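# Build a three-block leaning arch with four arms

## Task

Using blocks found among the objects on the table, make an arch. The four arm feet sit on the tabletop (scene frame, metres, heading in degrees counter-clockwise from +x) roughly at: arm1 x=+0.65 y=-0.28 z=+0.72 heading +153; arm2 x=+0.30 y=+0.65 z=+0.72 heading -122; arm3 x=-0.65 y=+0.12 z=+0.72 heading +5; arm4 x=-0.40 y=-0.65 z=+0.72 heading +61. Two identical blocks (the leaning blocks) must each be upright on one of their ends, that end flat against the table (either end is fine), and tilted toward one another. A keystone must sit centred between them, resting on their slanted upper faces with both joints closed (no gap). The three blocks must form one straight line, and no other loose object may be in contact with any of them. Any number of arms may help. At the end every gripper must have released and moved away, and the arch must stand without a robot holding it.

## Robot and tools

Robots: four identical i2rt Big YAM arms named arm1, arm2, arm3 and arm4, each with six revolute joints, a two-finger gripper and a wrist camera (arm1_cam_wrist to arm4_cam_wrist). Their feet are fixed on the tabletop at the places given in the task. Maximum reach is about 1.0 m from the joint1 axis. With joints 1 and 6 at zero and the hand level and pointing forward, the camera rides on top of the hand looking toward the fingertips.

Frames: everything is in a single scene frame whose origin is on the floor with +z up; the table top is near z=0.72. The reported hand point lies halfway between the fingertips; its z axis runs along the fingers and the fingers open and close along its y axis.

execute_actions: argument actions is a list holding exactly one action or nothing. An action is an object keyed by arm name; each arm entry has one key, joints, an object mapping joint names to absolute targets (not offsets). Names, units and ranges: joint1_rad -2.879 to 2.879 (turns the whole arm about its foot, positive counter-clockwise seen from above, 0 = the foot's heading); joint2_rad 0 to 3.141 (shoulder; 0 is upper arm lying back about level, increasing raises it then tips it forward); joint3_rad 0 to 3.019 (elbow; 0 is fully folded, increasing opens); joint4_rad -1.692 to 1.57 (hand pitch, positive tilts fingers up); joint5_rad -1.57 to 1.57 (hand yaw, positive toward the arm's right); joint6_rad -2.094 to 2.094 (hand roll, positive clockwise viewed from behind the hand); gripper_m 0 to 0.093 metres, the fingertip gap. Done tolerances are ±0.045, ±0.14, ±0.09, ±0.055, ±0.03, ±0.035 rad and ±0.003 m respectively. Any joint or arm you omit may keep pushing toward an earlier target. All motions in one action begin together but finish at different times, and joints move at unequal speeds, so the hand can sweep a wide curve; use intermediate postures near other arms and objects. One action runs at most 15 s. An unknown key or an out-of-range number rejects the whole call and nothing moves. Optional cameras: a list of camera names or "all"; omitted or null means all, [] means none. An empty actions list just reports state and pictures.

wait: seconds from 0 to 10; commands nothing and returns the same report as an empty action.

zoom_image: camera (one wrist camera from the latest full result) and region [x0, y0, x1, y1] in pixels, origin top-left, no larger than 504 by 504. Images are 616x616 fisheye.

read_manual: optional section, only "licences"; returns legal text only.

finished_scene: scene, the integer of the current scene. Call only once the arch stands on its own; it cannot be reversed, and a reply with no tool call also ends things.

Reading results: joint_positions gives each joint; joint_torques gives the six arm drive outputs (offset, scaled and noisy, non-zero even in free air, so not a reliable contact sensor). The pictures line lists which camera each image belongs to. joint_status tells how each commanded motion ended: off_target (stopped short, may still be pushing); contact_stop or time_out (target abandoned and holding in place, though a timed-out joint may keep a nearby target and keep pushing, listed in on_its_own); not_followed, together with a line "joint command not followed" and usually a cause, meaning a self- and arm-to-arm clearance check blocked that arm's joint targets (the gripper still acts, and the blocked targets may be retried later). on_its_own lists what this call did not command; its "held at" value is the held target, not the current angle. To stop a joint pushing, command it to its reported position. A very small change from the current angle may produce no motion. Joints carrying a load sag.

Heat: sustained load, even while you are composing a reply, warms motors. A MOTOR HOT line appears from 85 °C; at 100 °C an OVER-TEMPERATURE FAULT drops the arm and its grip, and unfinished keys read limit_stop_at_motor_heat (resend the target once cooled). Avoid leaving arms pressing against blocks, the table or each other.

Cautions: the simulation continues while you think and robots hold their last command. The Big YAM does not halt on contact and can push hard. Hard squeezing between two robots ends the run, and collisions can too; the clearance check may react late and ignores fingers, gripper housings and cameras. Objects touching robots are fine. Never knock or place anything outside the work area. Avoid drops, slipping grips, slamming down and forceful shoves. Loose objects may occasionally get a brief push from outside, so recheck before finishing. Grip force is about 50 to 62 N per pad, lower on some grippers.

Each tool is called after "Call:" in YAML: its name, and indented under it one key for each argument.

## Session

Call:
execute_actions:
  actions: []

Scene clock: 0.00 s.
Joint torques (N m, as the arm reports them, + toward a larger angle): no reading
arm1.joint_positions: joint1_rad=-0.203 joint2_rad=+0.364 joint3_rad=+1.403 joint4_rad=-1.179 joint5_rad=-0.105 joint6_rad=+0.461 gripper_m=+0.095
arm1.joint_status: not commanded
arm1.hand: x=+0.5419 y=-0.2152 z=+1.3980 quat_wxyz=(-0.044, +0.648, -0.384, -0.656) (m; scene frame)
arm2.joint_positions: joint1_rad=-0.114 joint2_rad=+0.320 joint3_rad=+1.344 joint4_rad=-1.462 joint5_rad=-0.281 joint6_rad=+0.270 gripper_m=+0.095
arm2.joint_status: not commanded
arm2.hand: x=+0.2729 y=+0.5445 z=+1.3246 quat_wxyz=(-0.389, -0.774, -0.325, +0.380) (m; scene frame)
arm3.joint_positions: joint1_rad=-0.334 joint2_rad=+0.466 joint3_rad=+1.363 joint4_rad=-1.397 joint5_rad=+0.224 joint6_rad=+0.193 gripper_m=+0.094
arm3.joint_status: not commanded
arm3.hand: x=-0.5015 y=+0.0354 z=+1.2722 quat_wxyz=(-0.502, -0.245, -0.823, +0.105) (m; scene frame)
arm4.joint_positions: joint1_rad=-0.336 joint2_rad=+0.480 joint3_rad=+1.619 joint4_rad=-1.502 joint5_rad=-0.121 joint6_rad=-0.742 gripper_m=+0.095
arm4.joint_status: not commanded
arm4.hand: x=-0.3356 y=-0.5625 z=+1.3674 quat_wxyz=(-0.567, +0.565, -0.599, -0.025) (m; scene frame)
pictures: arm1_cam_wrist, arm2_cam_wrist, arm3_cam_wrist, arm4_cam_wrist
Images, in order (width x height): arm1_cam_wrist 616x616, arm2_cam_wrist 616x616, arm3_cam_wrist 616x616, arm4_cam_wrist 616x616.

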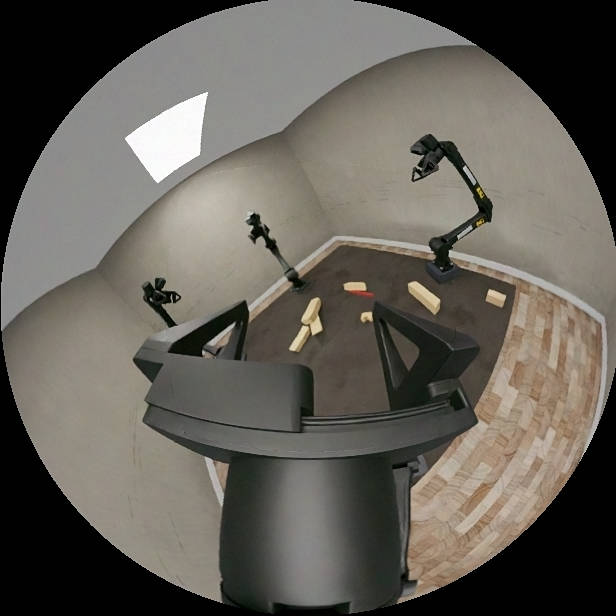

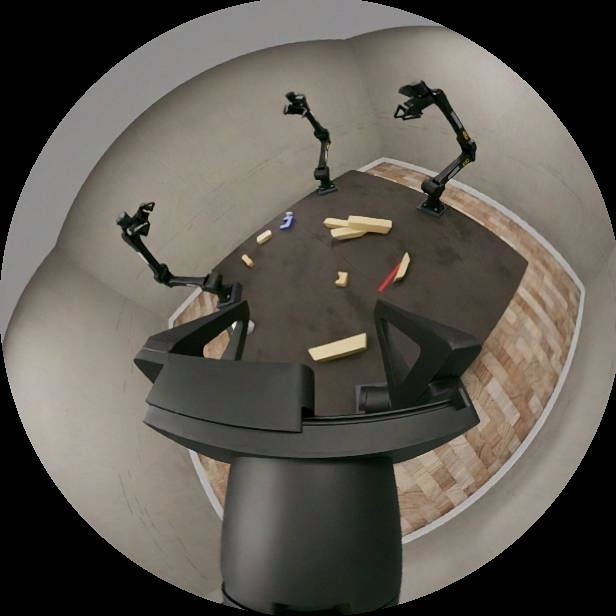

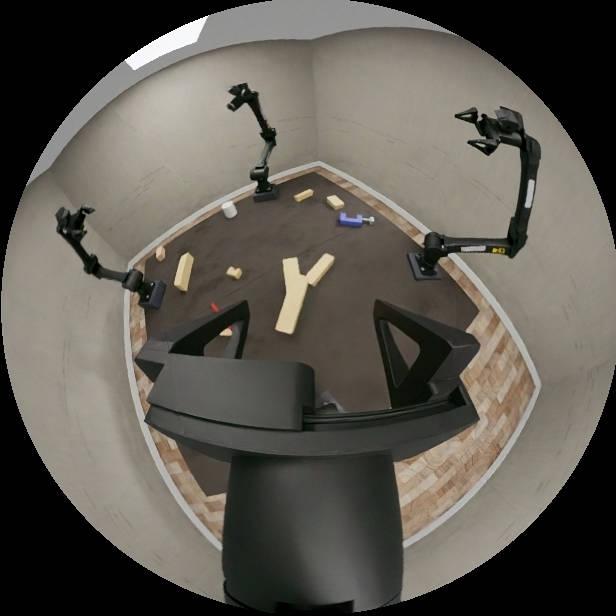

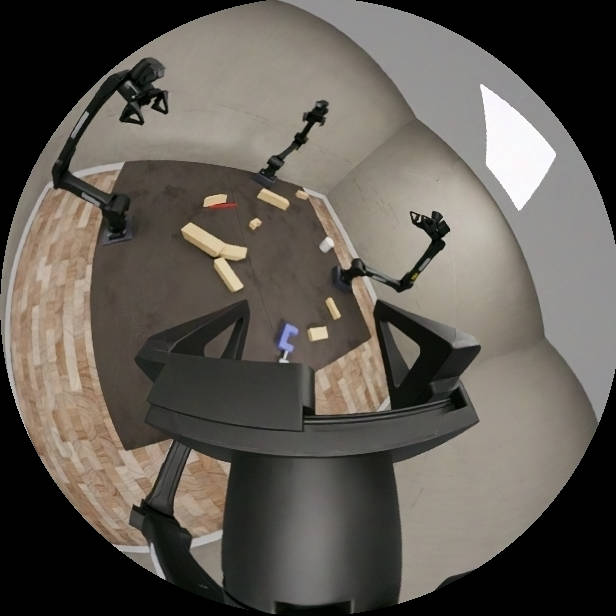

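Call:
zoom_image:
  camera: "arm3_cam_wrist"
  region: [140, 170, 400, 350]

Call:
zoom_image:
  camera: "arm4_cam_wrist"
  region: [160, 170, 370, 370]

Call:
zoom_image:
  camera: "arm2_cam_wrist"
  region: [220, 190, 440, 370]

Call:
zoom_image:
  camera: "arm1_cam_wrist"
  region: [270, 250, 520, 370]

Region (140, 170, 400, 350) of arm3_cam_wrist's 616x616 image, scaled by 1.938, with more detail than that image has; it fills the top 349 rows of this view, and the rest is white.

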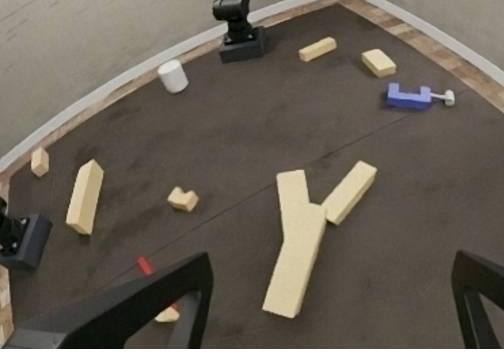

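Region (160, 170, 370, 370) of arm4_cam_wrist's 616x616 image, scaled by 2.400, with more detail than that image has; it fills the top 480 rows of this view, and the rest is white.

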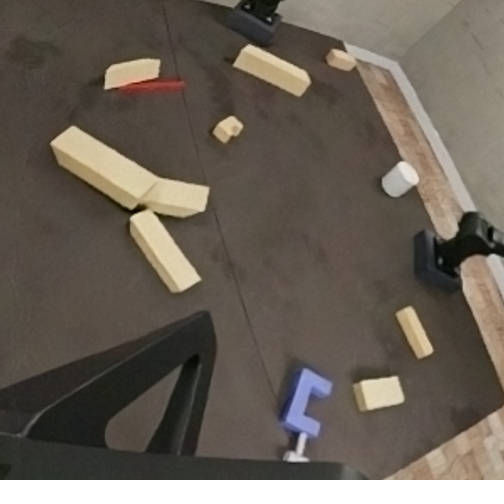

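Region (220, 190, 440, 370) of arm2_cam_wrist's 616x616 image, scaled by 2.291, with more detail than that image has; it fills the top 412 rows of this view, and the rest is white.

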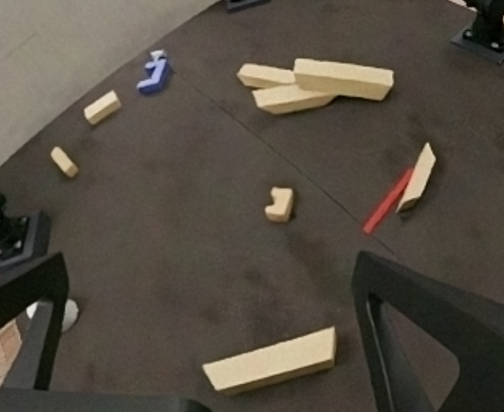

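Region (270, 250, 520, 370) of arm1_cam_wrist's 616x616 image, scaled by 2.016, with more detail than that image has; it fills the top 242 rows of this view, and the rest is white.

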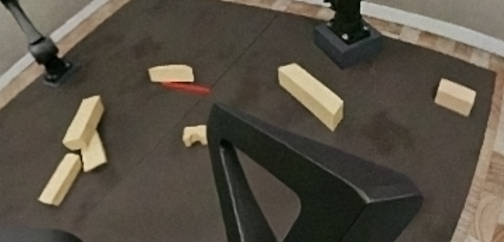

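Call:
execute_actions:
  actions:
    - {"arm1":{"joints":{"joint1_rad":1.21,"joint2_rad":1.52,"joint3_rad":1.43,"joint4_rad":-1.46,"joint5_rad":0,"joint6_rad":0}},"arm2":{"joints":{"joint1_rad":0.515,"joint2_rad":1.05,"joint3_rad":0.965,"joint4_rad":-1.486,"joint5_rad":0,"joint6_rad":1.955}},"arm3":{"joints":{"joint1_rad":-0.366,"joint2_rad":1.55,"joint3_rad":1.6,"joint4_rad":-1.59,"joint5_rad":0,"joint6_rad":0.454}},"arm4":{"joints":{"joint1_rad":0.0,"joint2_rad":1.076,"joint3_rad":1.08,"joint4_rad":-1.3,"joint5_rad":0,"joint6_rad":0}}}

Scene clock: 56.40 s.
Joint torques (N m, as the arm reports them, + toward a larger angle): arm1=[  1.37 -15.16  10.92  -0.34   0.06  -0.07] | arm2=[-0.43 -3.47  9.84 -0.03  0.29  0.06] | arm3=[ -0.84 -13.05   9.92  -0.33  -0.15   0.15] | arm4=[ 0.61 -5.01 10.79  0.86  0.18  0.05]
arm1.joint_positions: joint1_rad=+1.213 joint2_rad=+1.509 joint3_rad=+1.418 joint4_rad=-1.447 joint5_rad=+0.000 joint6_rad=+0.013 gripper_m=+0.095
arm1.joint_status: all done
arm1.hand: x=+0.3058 y=-0.5773 z=+1.0028 quat_wxyz=(+0.002, +0.940, +0.341, -0.013) (m; scene frame)
arm2.joint_positions: joint1_rad=+0.513 joint2_rad=+1.044 joint3_rad=+0.946 joint4_rad=-1.478 joint5_rad=-0.004 joint6_rad=+1.940 gripper_m=+0.095
arm2.joint_status: all done
arm2.hand: x=+0.2843 y=+0.3832 z=+0.9941 quat_wxyz=(+0.004, -0.977, +0.212, -0.002) (m; scene frame)
arm3.joint_positions: joint1_rad=-0.356 joint2_rad=+1.574 joint3_rad=+1.572 joint4_rad=-1.579 joint5_rad=+0.002 joint6_rad=+0.441 gripper_m=+0.094
arm3.joint_status: all done
arm3.hand: x=-0.1987 y=-0.0095 z=+0.9903 quat_wxyz=(+0.007, -0.348, -0.937, -0.004) (m; scene frame)
arm4.joint_positions: joint1_rad=-0.004 joint2_rad=+1.077 joint3_rad=+1.059 joint4_rad=-1.304 joint5_rad=-0.003 joint6_rad=-0.008 gripper_m=+0.095
arm4.joint_status: all done
arm4.hand: x=-0.2186 y=-0.3574 z=+0.9917 quat_wxyz=(-0.109, +0.484, -0.866, -0.054) (m; scene frame)
pictures: arm1_cam_wrist, arm2_cam_wrist, arm3_cam_wrist, arm4_cam_wrist
Images, in order (width x height): arm1_cam_wrist 616x616, arm2_cam_wrist 616x616, arm3_cam_wrist 616x616, arm4_cam_wrist 616x616.

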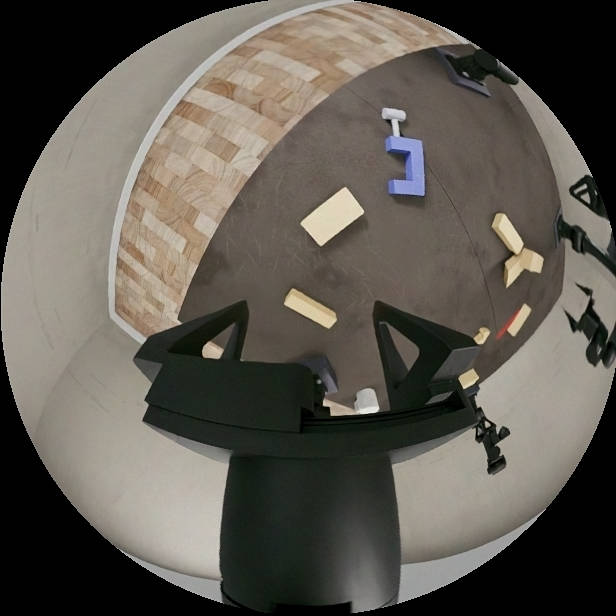

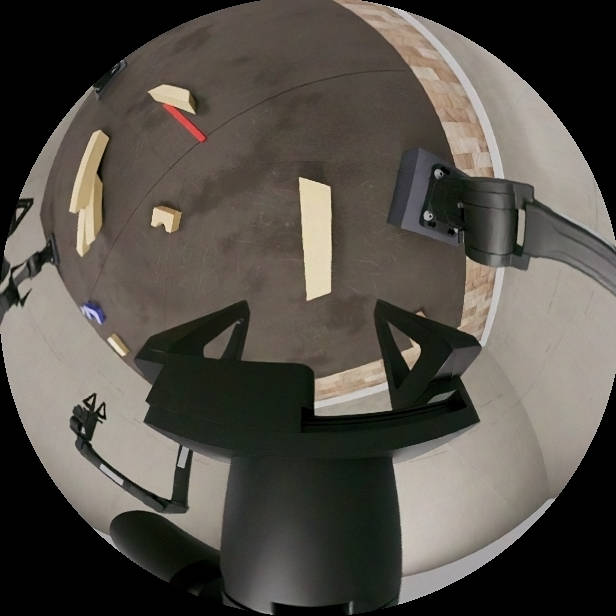

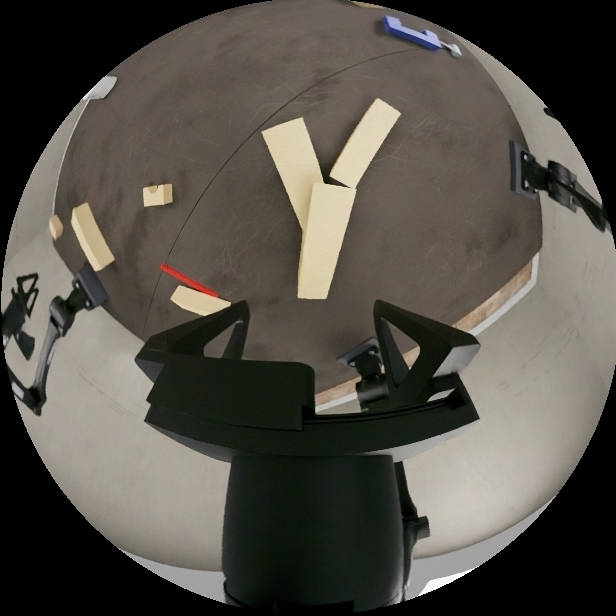

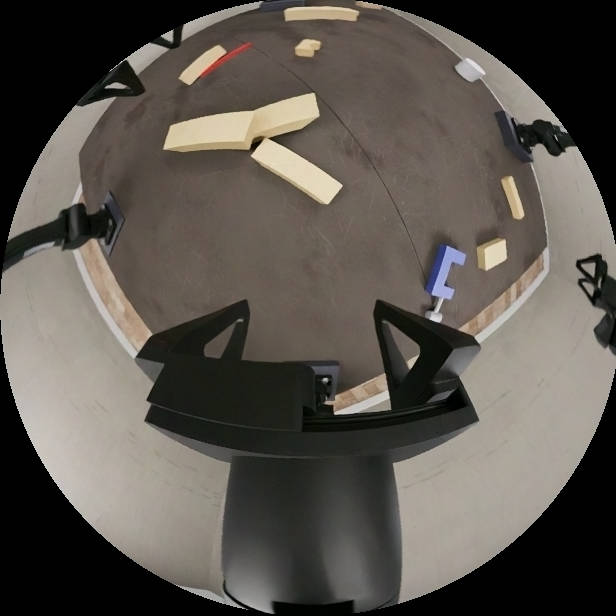

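Call:
zoom_image:
  camera: "arm2_cam_wrist"
  region: [245, 165, 385, 305]

Call:
zoom_image:
  camera: "arm3_cam_wrist"
  region: [230, 90, 450, 310]

Call:
zoom_image:
  camera: "arm4_cam_wrist"
  region: [150, 30, 370, 220]

Call:
zoom_image:
  camera: "arm2_cam_wrist"
  region: [50, 70, 230, 270]

Region (245, 165, 385, 305) of arm2_cam_wrist's 616x616 image, scaled by 3.600, with more detail than that image has.

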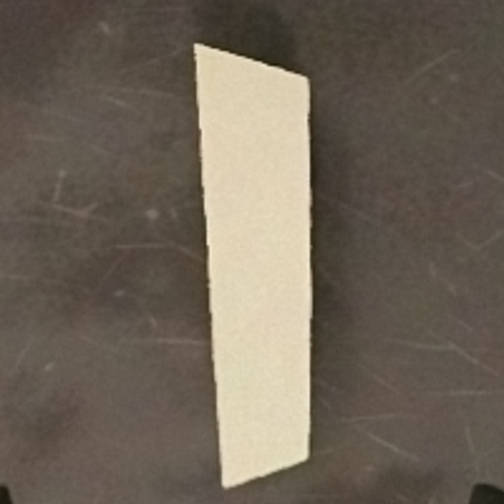

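Region (230, 90, 450, 310) of arm3_cam_wrist's 616x616 image, scaled by 2.291, with more detail than that image has.

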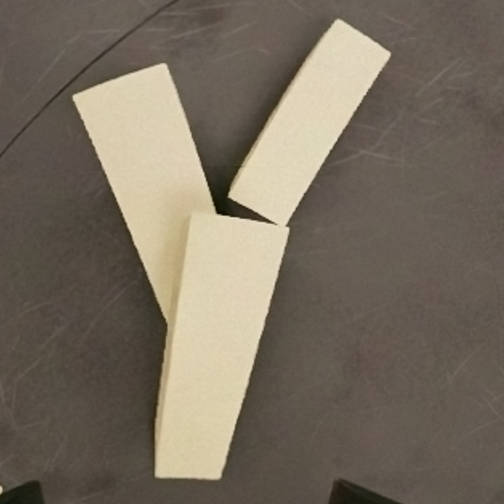

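Region (150, 30, 370, 220) of arm4_cam_wrist's 616x616 image, scaled by 2.291, with more detail than that image has; it fills the top 435 rows of this view, and the rest is white.

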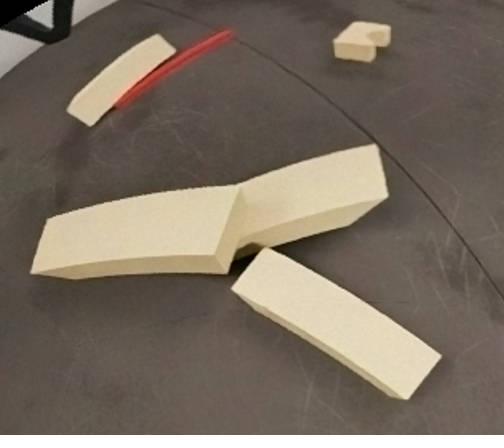

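Region (50, 70, 230, 270) of arm2_cam_wrist's 616x616 image, scaled by 2.520, with more detail than that image has; it fills the left 454 columns of this view, and the rest is white.

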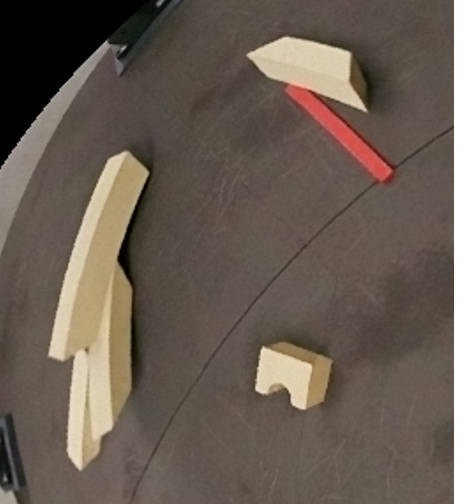

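Call:
execute_actions:
  actions:
    - {"arm1":{"joints":{"joint1_rad":0.227,"joint2_rad":1.647,"joint3_rad":1.71,"joint4_rad":-1.62,"joint6_rad":0.12}},"arm2":{"joints":{"joint1_rad":0.541,"joint2_rad":1.15,"joint3_rad":0.63,"joint4_rad":-1.03,"joint6_rad":1.905}},"arm3":{"joints":{"joint2_rad":1.54,"joint3_rad":1.18,"joint4_rad":-1.18,"joint6_rad":0.594}}}

Scene clock: 114.67 s.
Joint torques (N m, as the arm reports them, + toward a larger angle): arm1=[  1.69 -19.29  12.87  -0.36  -0.02   0.17] | arm2=[ 0.69 -4.18  7.61  0.65  0.28 -0.25] | arm3=[ -0.9  -11.36   8.04   0.9   -0.15   0.19] | arm4=[ 0.61 -4.95 10.76  0.91  0.17  0.05]
arm1.joint_positions: joint1_rad=+0.224 joint2_rad=+1.652 joint3_rad=+1.671 joint4_rad=-1.607 joint5_rad=+0.002 joint6_rad=+0.108 gripper_m=+0.095
arm1.joint_status: all done
arm1.hand: x=+0.1733 y=-0.1436 z=+1.0378 quat_wxyz=(-0.004, +0.981, -0.193, +0.009) (m; scene frame)
arm2.joint_positions: joint1_rad=+0.534 joint2_rad=+1.160 joint3_rad=+0.622 joint4_rad=-1.039 joint5_rad=-0.003 joint6_rad=+1.920 gripper_m=+0.095
arm2.joint_status: all done
arm2.hand: x=+0.2905 y=+0.3925 z=+0.8487 quat_wxyz=(+0.004, -0.981, +0.192, -0.002) (m; scene frame)
arm3.joint_positions: joint1_rad=-0.356 joint2_rad=+1.550 joint3_rad=+1.169 joint4_rad=-1.194 joint5_rad=+0.002 joint6_rad=+0.581 gripper_m=+0.094
arm3.joint_status: all done
arm3.hand: x=-0.2324 y=+0.0015 z=+0.8506 quat_wxyz=(+0.005, -0.413, -0.911, -0.004) (m; scene frame)
arm4.joint_positions: joint1_rad=-0.004 joint2_rad=+1.077 joint3_rad=+1.059 joint4_rad=-1.304 joint5_rad=-0.003 joint6_rad=-0.008 gripper_m=+0.095
arm4.joint_status: not commanded
arm4.hand: x=-0.2186 y=-0.3574 z=+0.9917 quat_wxyz=(-0.109, +0.484, -0.866, -0.054) (m; scene frame)
pictures: arm1_cam_wrist, arm2_cam_wrist, arm3_cam_wrist, arm4_cam_wrist
Images, in order (width x height): arm1_cam_wrist 616x616, arm2_cam_wrist 616x616, arm3_cam_wrist 616x616, arm4_cam_wrist 616x616.

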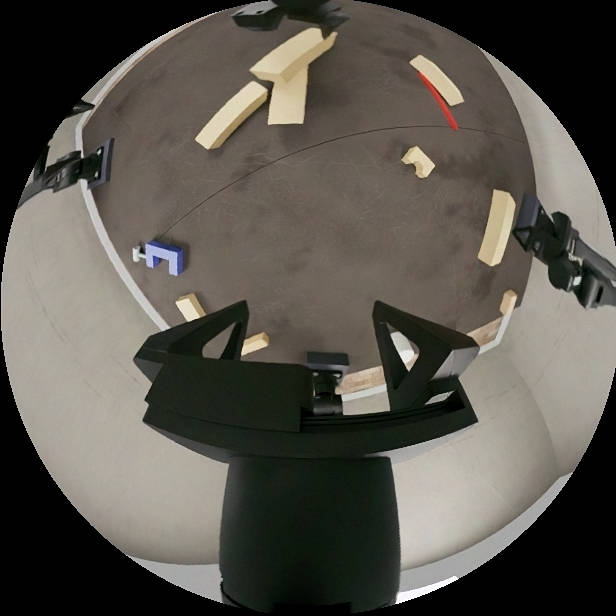

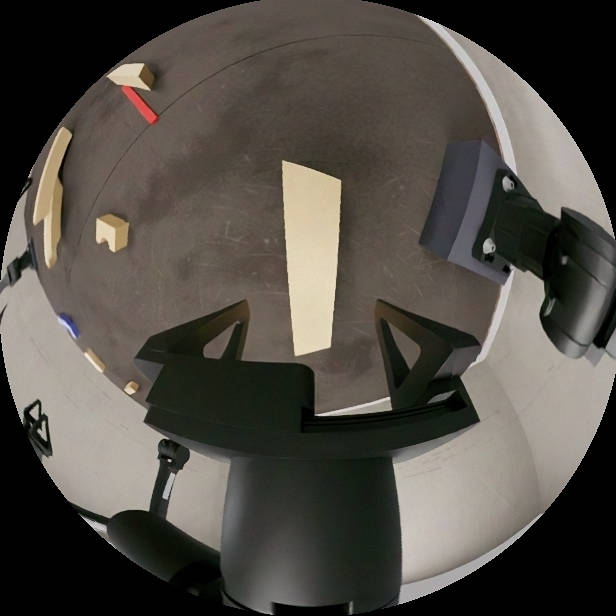

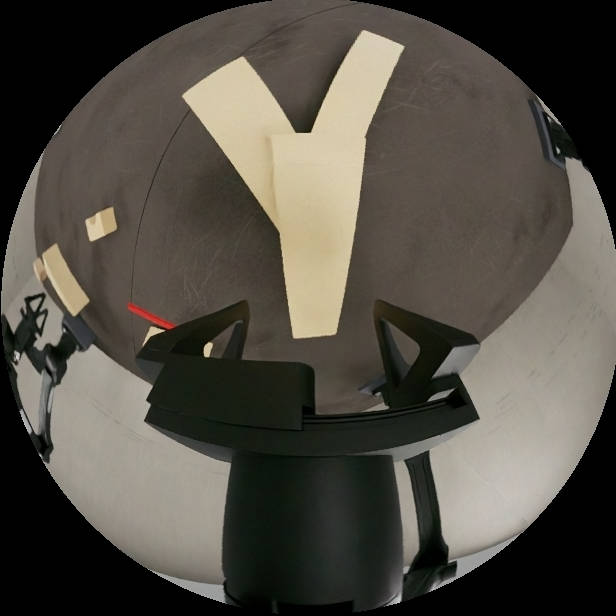

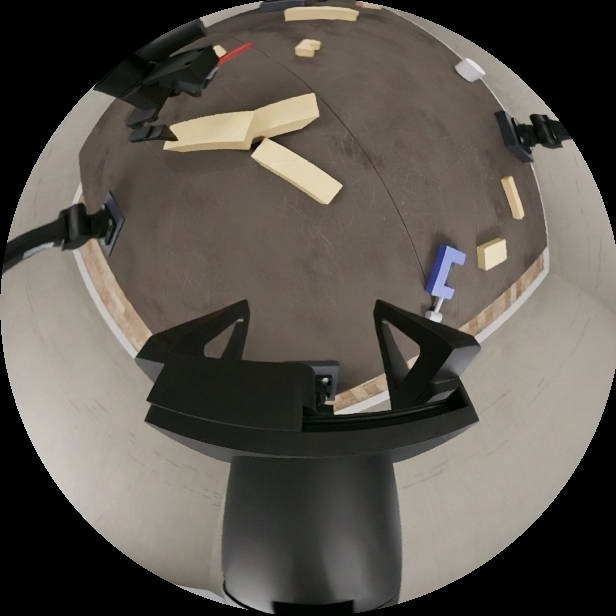

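Call:
execute_actions:
  actions:
    - {"arm2":{"joints":{"joint2_rad":1.36,"joint3_rad":0.505,"joint4_rad":-0.69}},"arm3":{"joints":{"joint2_rad":1.645,"joint3_rad":1.066,"joint4_rad":-0.957}}}
  cameras: ["arm2_cam_wrist","arm3_cam_wrist","arm4_cam_wrist"]

Scene clock: 119.50 s.
Joint torques (N m, as the arm reports them, + toward a larger angle): arm1=[  2.29 -19.37  12.87  -0.32  -0.03   0.16] | arm2=[ 0.66 -5.61  6.03  0.92  0.15 -0.2 ] | arm3=[ -1.06 -12.11   7.45   0.6   -0.15   0.14] | arm4=[ 0.58 -4.83 10.73  0.89  0.18  0.05]
arm1.joint_positions: joint1_rad=+0.224 joint2_rad=+1.652 joint3_rad=+1.671 joint4_rad=-1.607 joint5_rad=+0.002 joint6_rad=+0.108 gripper_m=+0.095
arm1.joint_status: not commanded
arm1.hand: x=+0.1733 y=-0.1436 z=+1.0378 quat_wxyz=(-0.004, +0.981, -0.193, +0.009) (m; scene frame)
arm2.joint_positions: joint1_rad=+0.534 joint2_rad=+1.369 joint3_rad=+0.496 joint4_rad=-0.699 joint5_rad=-0.002 joint6_rad=+1.920 gripper_m=+0.095
arm2.joint_status: all done
arm2.hand: x=+0.2905 y=+0.3944 z=+0.7621 quat_wxyz=(+0.002, -0.982, +0.191, -0.002) (m; scene frame)
arm3.joint_positions: joint1_rad=-0.356 joint2_rad=+1.661 joint3_rad=+1.049 joint4_rad=-0.969 joint5_rad=+0.002 joint6_rad=+0.581 gripper_m=+0.094
arm3.joint_status: all done
arm3.hand: x=-0.2341 y=+0.0031 z=+0.7644 quat_wxyz=(+0.008, -0.413, -0.911, -0.004) (m; scene frame)
arm4.joint_positions: joint1_rad=-0.004 joint2_rad=+1.077 joint3_rad=+1.059 joint4_rad=-1.304 joint5_rad=-0.003 joint6_rad=-0.008 gripper_m=+0.095
arm4.joint_status: not commanded
arm4.hand: x=-0.2186 y=-0.3574 z=+0.9917 quat_wxyz=(-0.109, +0.484, -0.866, -0.054) (m; scene frame)
pictures: arm2_cam_wrist, arm3_cam_wrist, arm4_cam_wrist
Images, in order (width x height): arm2_cam_wrist 616x616, arm3_cam_wrist 616x616, arm4_cam_wrist 616x616.

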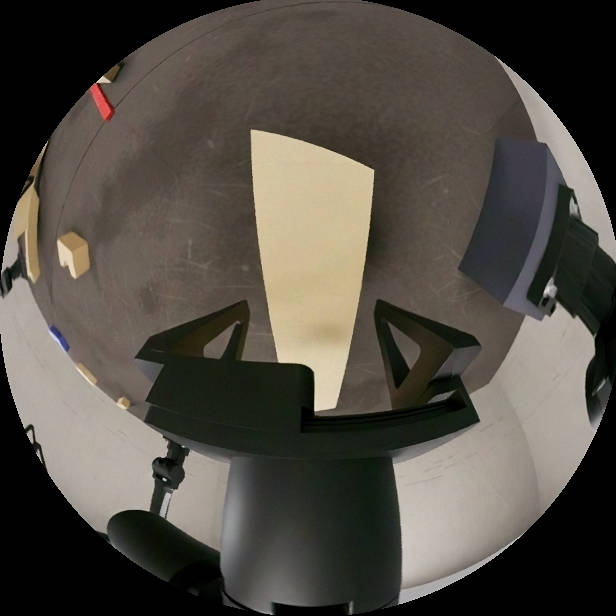

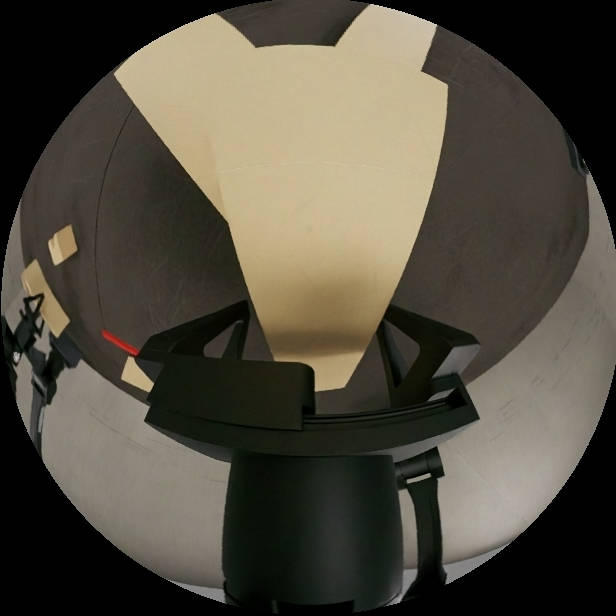

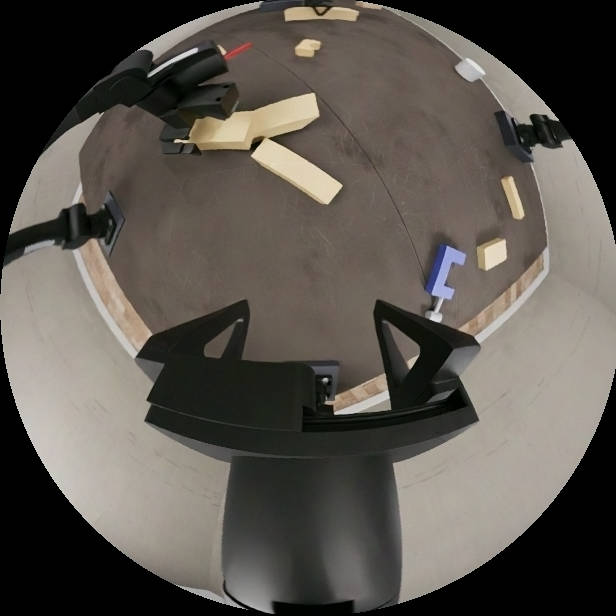

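Call:
execute_actions:
  actions:
    - {"arm2":{"joints":{"gripper_m":0.03}},"arm3":{"joints":{"gripper_m":0.04}}}
  cameras: ["arm2_cam_wrist","arm3_cam_wrist"]

Scene clock: 122.20 s.
Joint torques (N m, as the arm reports them, + toward a larger angle): arm1=[  2.32 -19.67  12.94  -0.38   0.02   0.18] | arm2=[ 0.75 -5.56  5.88  0.77  0.18 -0.26] | arm3=[ -0.6  -12.21   7.6    0.67  -0.01   0.13] | arm4=[ 0.58 -4.87 10.79  0.88  0.17  0.05]
arm1.joint_positions: joint1_rad=+0.224 joint2_rad=+1.652 joint3_rad=+1.671 joint4_rad=-1.607 joint5_rad=+0.002 joint6_rad=+0.108 gripper_m=+0.095
arm1.joint_status: not commanded
arm1.hand: x=+0.1733 y=-0.1436 z=+1.0378 quat_wxyz=(-0.004, +0.981, -0.193, +0.009) (m; scene frame)
arm2.joint_positions: joint1_rad=+0.534 joint2_rad=+1.369 joint3_rad=+0.496 joint4_rad=-0.698 joint5_rad=-0.002 joint6_rad=+1.918 gripper_m=+0.047
arm2.joint_status: gripper_m off_target (ended at +0.047, target +0.030)
arm2.hand: x=+0.2905 y=+0.3941 z=+0.7621 quat_wxyz=(+0.001, -0.982, +0.191, -0.002) (m; scene frame)
arm3.joint_positions: joint1_rad=-0.357 joint2_rad=+1.661 joint3_rad=+1.049 joint4_rad=-0.969 joint5_rad=+0.000 joint6_rad=+0.582 gripper_m=+0.062
arm3.joint_status: gripper_m off_target (ended at +0.062, target +0.040)
arm3.hand: x=-0.2340 y=+0.0028 z=+0.7644 quat_wxyz=(+0.007, -0.414, -0.910, -0.005) (m; scene frame)
arm4.joint_positions: joint1_rad=-0.004 joint2_rad=+1.077 joint3_rad=+1.059 joint4_rad=-1.304 joint5_rad=-0.003 joint6_rad=-0.008 gripper_m=+0.095
arm4.joint_status: not commanded
arm4.hand: x=-0.2186 y=-0.3574 z=+0.9917 quat_wxyz=(-0.109, +0.484, -0.866, -0.054) (m; scene frame)
pictures: arm2_cam_wrist, arm3_cam_wrist
Images, in order (width x height): arm2_cam_wrist 616x616, arm3_cam_wrist 616x616.

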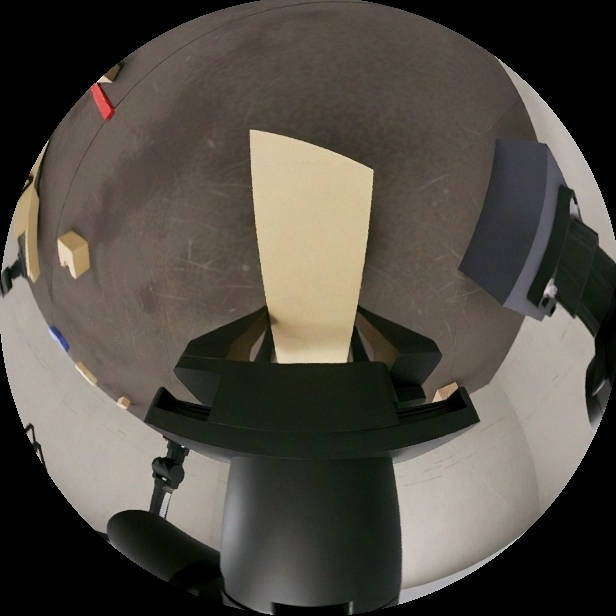

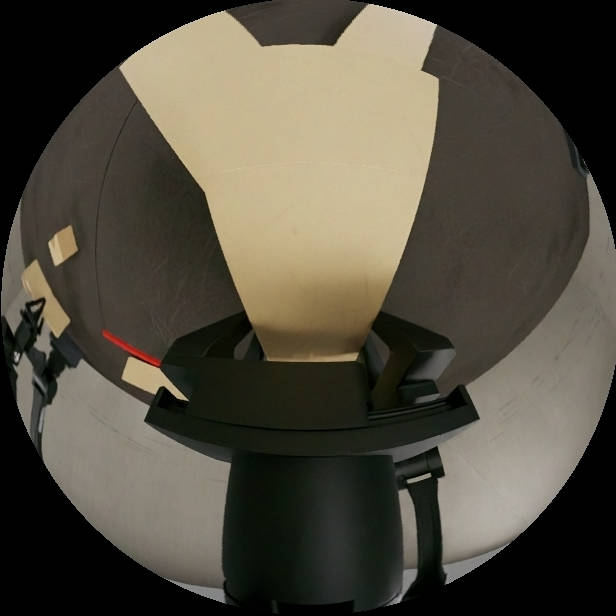

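Call:
execute_actions:
  actions:
    - {"arm2":{"joints":{"joint2_rad":1.06,"joint3_rad":0.75,"joint4_rad":-1.1}},"arm3":{"joints":{"joint2_rad":1.49,"joint3_rad":1.29,"joint4_rad":-1.32}}}

Scene clock: 137.60 s.
Joint torques (N m, as the arm reports them, + toward a larger angle): arm1=[  2.24 -18.97  12.94  -0.32   0.     0.17] | arm2=[ 0.64 -4.95 10.01  0.3   0.14 -0.3 ] | arm3=[ -0.28 -10.91  10.76  -0.37   0.     0.13] | arm4=[ 0.56 -4.86 10.77  0.92  0.17  0.05]
arm1.joint_positions: joint1_rad=+0.224 joint2_rad=+1.652 joint3_rad=+1.671 joint4_rad=-1.607 joint5_rad=+0.002 joint6_rad=+0.108 gripper_m=+0.095
arm1.joint_status: not commanded
arm1.hand: x=+0.1733 y=-0.1436 z=+1.0378 quat_wxyz=(-0.004, +0.981, -0.193, +0.009) (m; scene frame)
arm2.joint_positions: joint1_rad=+0.534 joint2_rad=+1.070 joint3_rad=+0.723 joint4_rad=-1.096 joint5_rad=-0.002 joint6_rad=+1.918 gripper_m=+0.047
arm2.joint_status: all done
arm2.hand: x=+0.2890 y=+0.3617 z=+0.9070 quat_wxyz=(-0.062, -0.980, +0.190, -0.012) (m; scene frame)
arm3.joint_positions: joint1_rad=-0.357 joint2_rad=+1.506 joint3_rad=+1.245 joint4_rad=-1.309 joint5_rad=+0.000 joint6_rad=+0.583 gripper_m=+0.062
arm3.joint_status: all done
arm3.hand: x=-0.2335 y=+0.0010 z=+0.8965 quat_wxyz=(+0.002, -0.414, -0.910, -0.006) (m; scene frame)
arm4.joint_positions: joint1_rad=-0.004 joint2_rad=+1.077 joint3_rad=+1.059 joint4_rad=-1.304 joint5_rad=-0.003 joint6_rad=-0.008 gripper_m=+0.095
arm4.joint_status: not commanded
arm4.hand: x=-0.2186 y=-0.3574 z=+0.9917 quat_wxyz=(-0.109, +0.484, -0.866, -0.054) (m; scene frame)
pictures: arm1_cam_wrist, arm2_cam_wrist, arm3_cam_wrist, arm4_cam_wrist
Images, in order (width x height): arm1_cam_wrist 616x616, arm2_cam_wrist 616x616, arm3_cam_wrist 616x616, arm4_cam_wrist 616x616.

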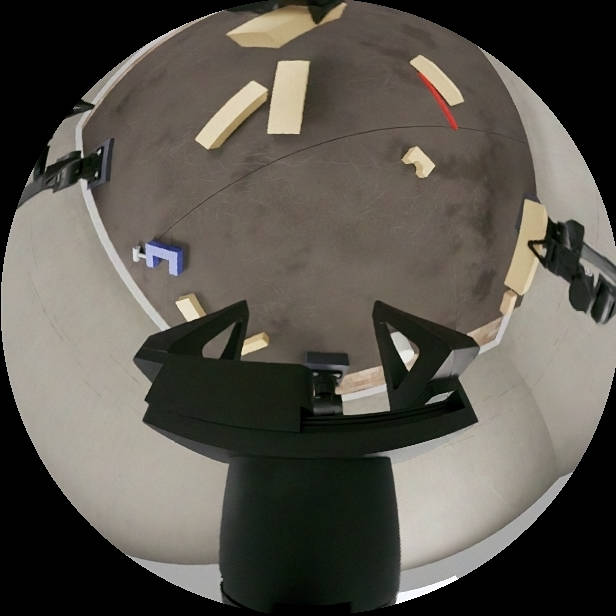

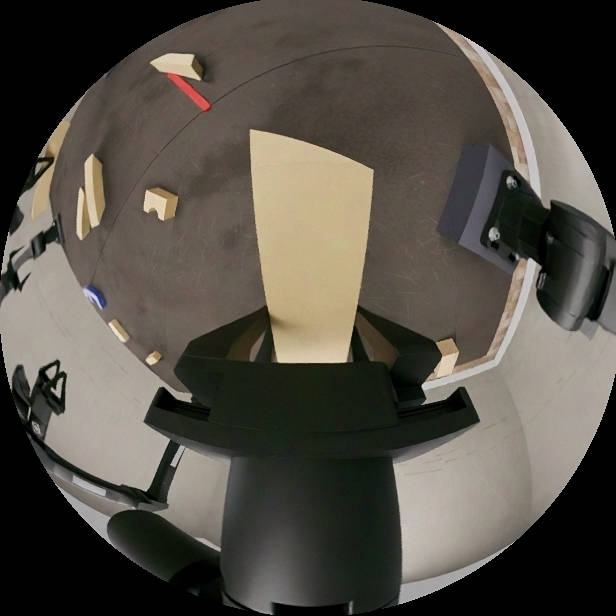

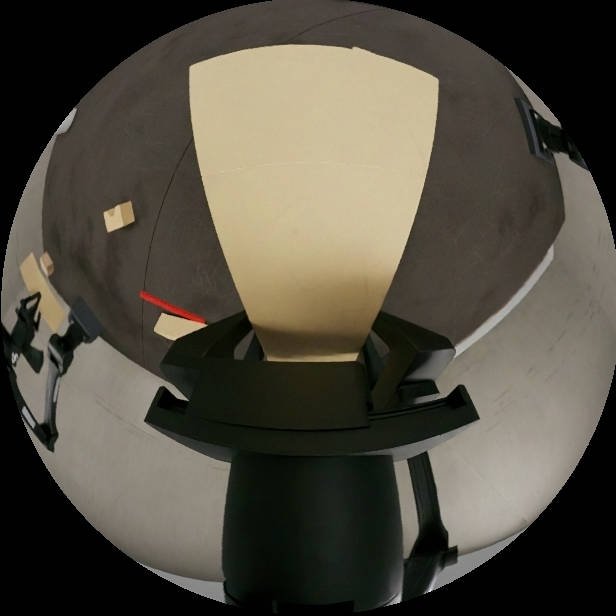

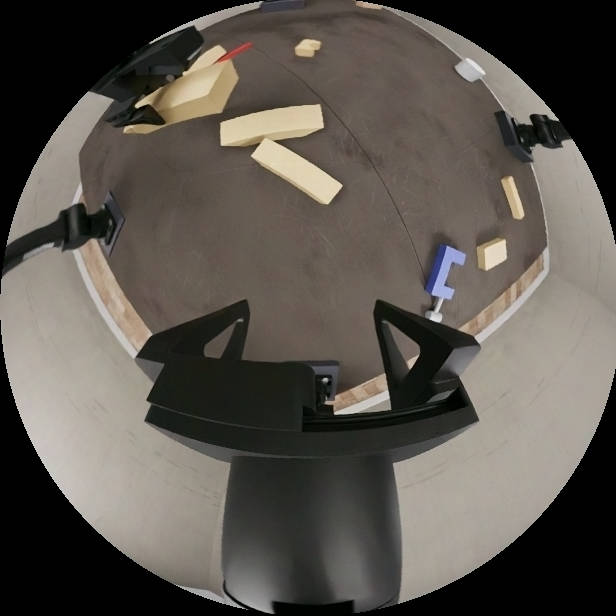

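Call:
zoom_image:
  camera: "arm1_cam_wrist"
  region: [190, 40, 330, 160]

Region (190, 40, 330, 160) of arm1_cam_wrist's 616x616 image, scaled by 3.600, with more detail than that image has; it fills the top 432 rows of this view, and the rest is white.

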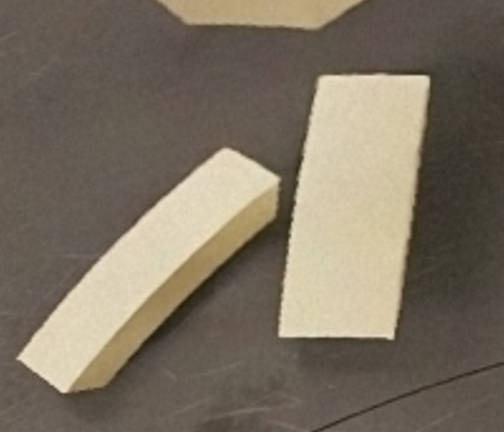

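Call:
execute_actions:
  actions:
    - {"arm1":{"joints":{"joint1_rad":0.25,"joint2_rad":2.35,"joint3_rad":2.56,"joint4_rad":-1.66,"joint6_rad":0.243,"gripper_m":0.08}},"arm2":{"joints":{"joint1_rad":0.426,"joint4_rad":0.6,"joint6_rad":0.335}},"arm3":{"joints":{"joint1_rad":0.1,"joint2_rad":0.85,"joint3_rad":0.6,"joint4_rad":-0.27,"joint6_rad":-0.012}}}

Scene clock: 161.47 s.
Joint torques (N m, as the arm reports them, + toward a larger angle): arm1=[  2.62 -29.77  13.65   0.03   0.     0.17] | arm2=[ 1.23 -6.25 11.8   3.95 -0.03 -0.22] | arm3=[ 0.49 -5.28 11.63  4.02 -0.03 -0.09] | arm4=[ 0.62 -4.86 10.78  0.9   0.17  0.06]
arm1.joint_positions: joint1_rad=+0.240 joint2_rad=+2.353 joint3_rad=+2.515 joint4_rad=-1.654 joint5_rad=+0.002 joint6_rad=+0.230 gripper_m=+0.080
arm1.joint_status: all done
arm1.hand: x=-0.0558 y=-0.0886 z=+0.9418 quat_wxyz=(-0.006, +0.969, -0.245, -0.040) (m; scene frame)
arm2.joint_positions: joint1_rad=+0.423 joint2_rad=+1.084 joint3_rad=+0.716 joint4_rad=+0.552 joint5_rad=+0.001 joint6_rad=+0.351 gripper_m=+0.047
arm2.joint_status: all done
arm2.hand: x=+0.2246 y=+0.1538 z=+1.1890 quat_wxyz=(-0.595, -0.551, -0.326, +0.485) (m; scene frame)
arm3.joint_positions: joint1_rad=+0.097 joint2_rad=+0.880 joint3_rad=+0.560 joint4_rad=-0.317 joint5_rad=-0.002 joint6_rad=+0.001 gripper_m=+0.062
arm3.joint_status: all done
arm3.hand: x=-0.2652 y=+0.1887 z=+0.9293 quat_wxyz=(-0.448, +0.079, -0.889, -0.048) (m; scene frame)
arm4.joint_positions: joint1_rad=-0.004 joint2_rad=+1.077 joint3_rad=+1.059 joint4_rad=-1.304 joint5_rad=-0.003 joint6_rad=-0.008 gripper_m=+0.095
arm4.joint_status: not commanded
arm4.hand: x=-0.2186 y=-0.3574 z=+0.9917 quat_wxyz=(-0.109, +0.484, -0.866, -0.054) (m; scene frame)
pictures: arm1_cam_wrist, arm2_cam_wrist, arm3_cam_wrist, arm4_cam_wrist
Images, in order (width x height): arm1_cam_wrist 616x616, arm2_cam_wrist 616x616, arm3_cam_wrist 616x616, arm4_cam_wrist 616x616.

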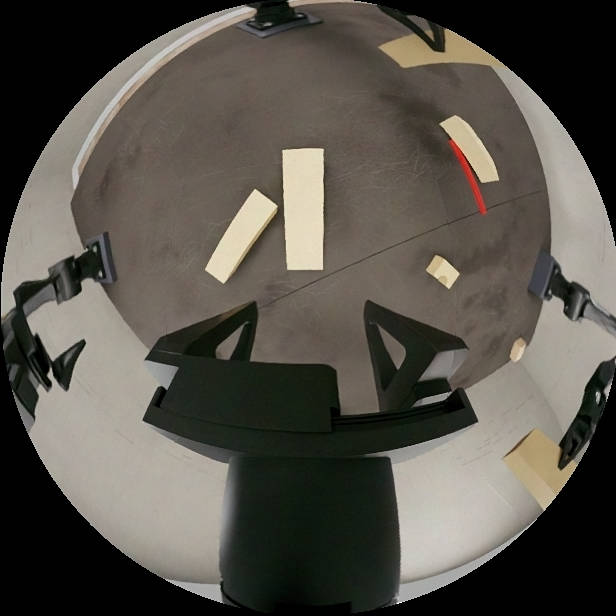

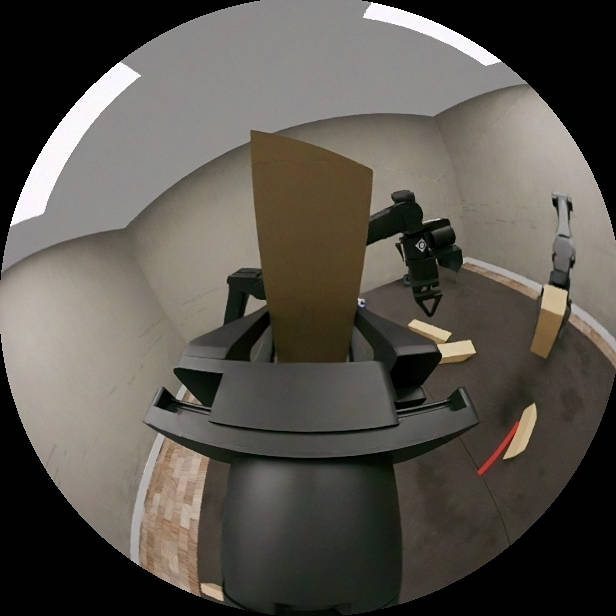

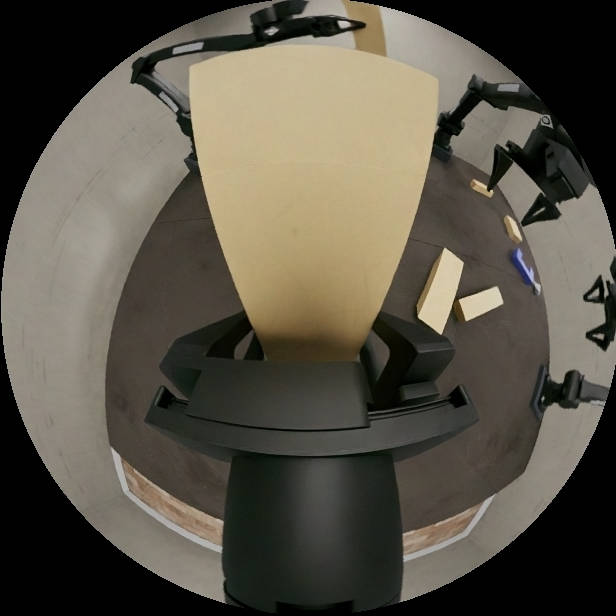

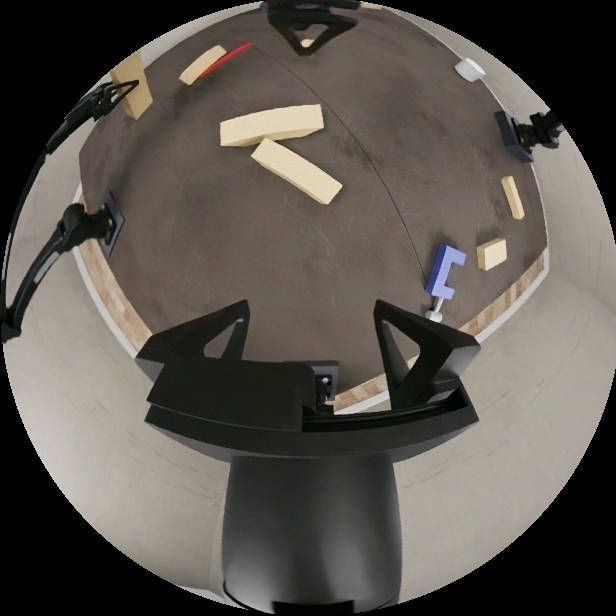

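Call:
execute_actions:
  actions:
    - {"arm1":{"joints":{"joint1_rad":0.266,"joint2_rad":2.522,"joint3_rad":2.475,"joint4_rad":-1.50,"joint6_rad":0.255}},"arm4":{"joints":{"joint2_rad":1.3,"joint3_rad":0.5,"joint4_rad":0.5}}}
  cameras: ["arm1_cam_wrist","arm4_cam_wrist"]

Scene clock: 174.97 s.
Joint torques (N m, as the arm reports them, + toward a larger angle): arm1=[  2.74 -31.91  10.57   0.49  -0.01   0.17] | arm2=[ 0.13 -6.67 11.92  3.83 -0.05 -0.3 ] | arm3=[ 0.19 -4.76 11.72  4.03  0.   -0.09] | arm4=[ 0.58 -7.5   7.35  3.12  0.18  0.04]
arm1.joint_positions: joint1_rad=+0.258 joint2_rad=+2.527 joint3_rad=+2.467 joint4_rad=-1.513 joint5_rad=+0.002 joint6_rad=+0.242 gripper_m=+0.080
arm1.joint_status: all done
arm1.hand: x=-0.0761 y=-0.0957 z=+0.7983 quat_wxyz=(-0.005, +0.970, -0.242, +0.001) (m; scene frame)
arm2.joint_positions: joint1_rad=+0.423 joint2_rad=+1.084 joint3_rad=+0.716 joint4_rad=+0.552 joint5_rad=+0.001 joint6_rad=+0.350 gripper_m=+0.047
arm2.joint_status: not commanded
arm2.hand: x=+0.2246 y=+0.1538 z=+1.1890 quat_wxyz=(-0.595, -0.551, -0.326, +0.485) (m; scene frame)
arm3.joint_positions: joint1_rad=+0.097 joint2_rad=+0.880 joint3_rad=+0.560 joint4_rad=-0.317 joint5_rad=-0.002 joint6_rad=+0.001 gripper_m=+0.062
arm3.joint_status: not commanded
arm3.hand: x=-0.2652 y=+0.1887 z=+0.9293 quat_wxyz=(-0.448, +0.079, -0.889, -0.048) (m; scene frame)
arm4.joint_positions: joint1_rad=-0.004 joint2_rad=+1.315 joint3_rad=+0.502 joint4_rad=+0.475 joint5_rad=-0.003 joint6_rad=-0.008 gripper_m=+0.095
arm4.joint_status: all done
arm4.hand: x=-0.1422 y=-0.2387 z=+0.8948 quat_wxyz=(-0.508, +0.402, -0.712, -0.272) (m; scene frame)
pictures: arm1_cam_wrist, arm4_cam_wrist
Images, in order (width x height): arm1_cam_wrist 616x616, arm4_cam_wrist 616x616.

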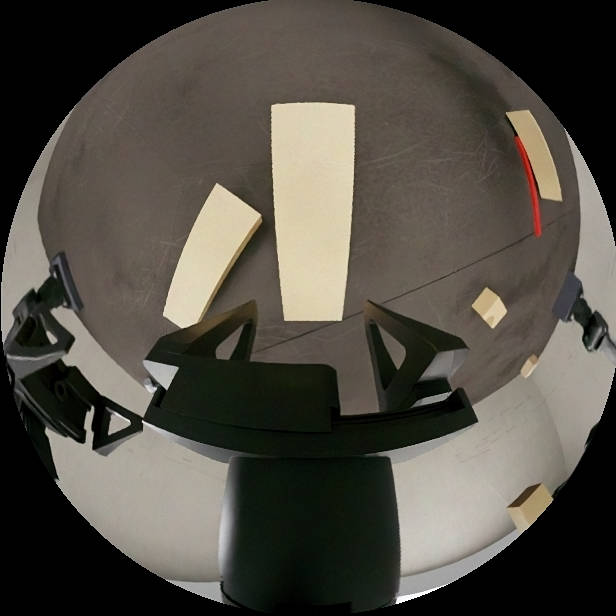

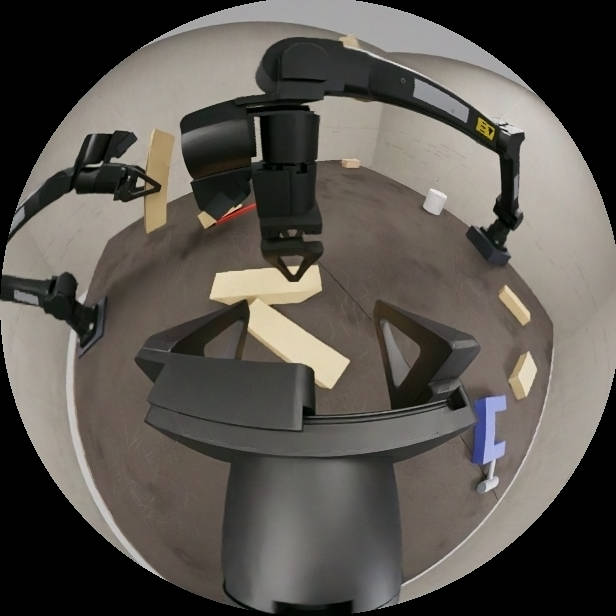

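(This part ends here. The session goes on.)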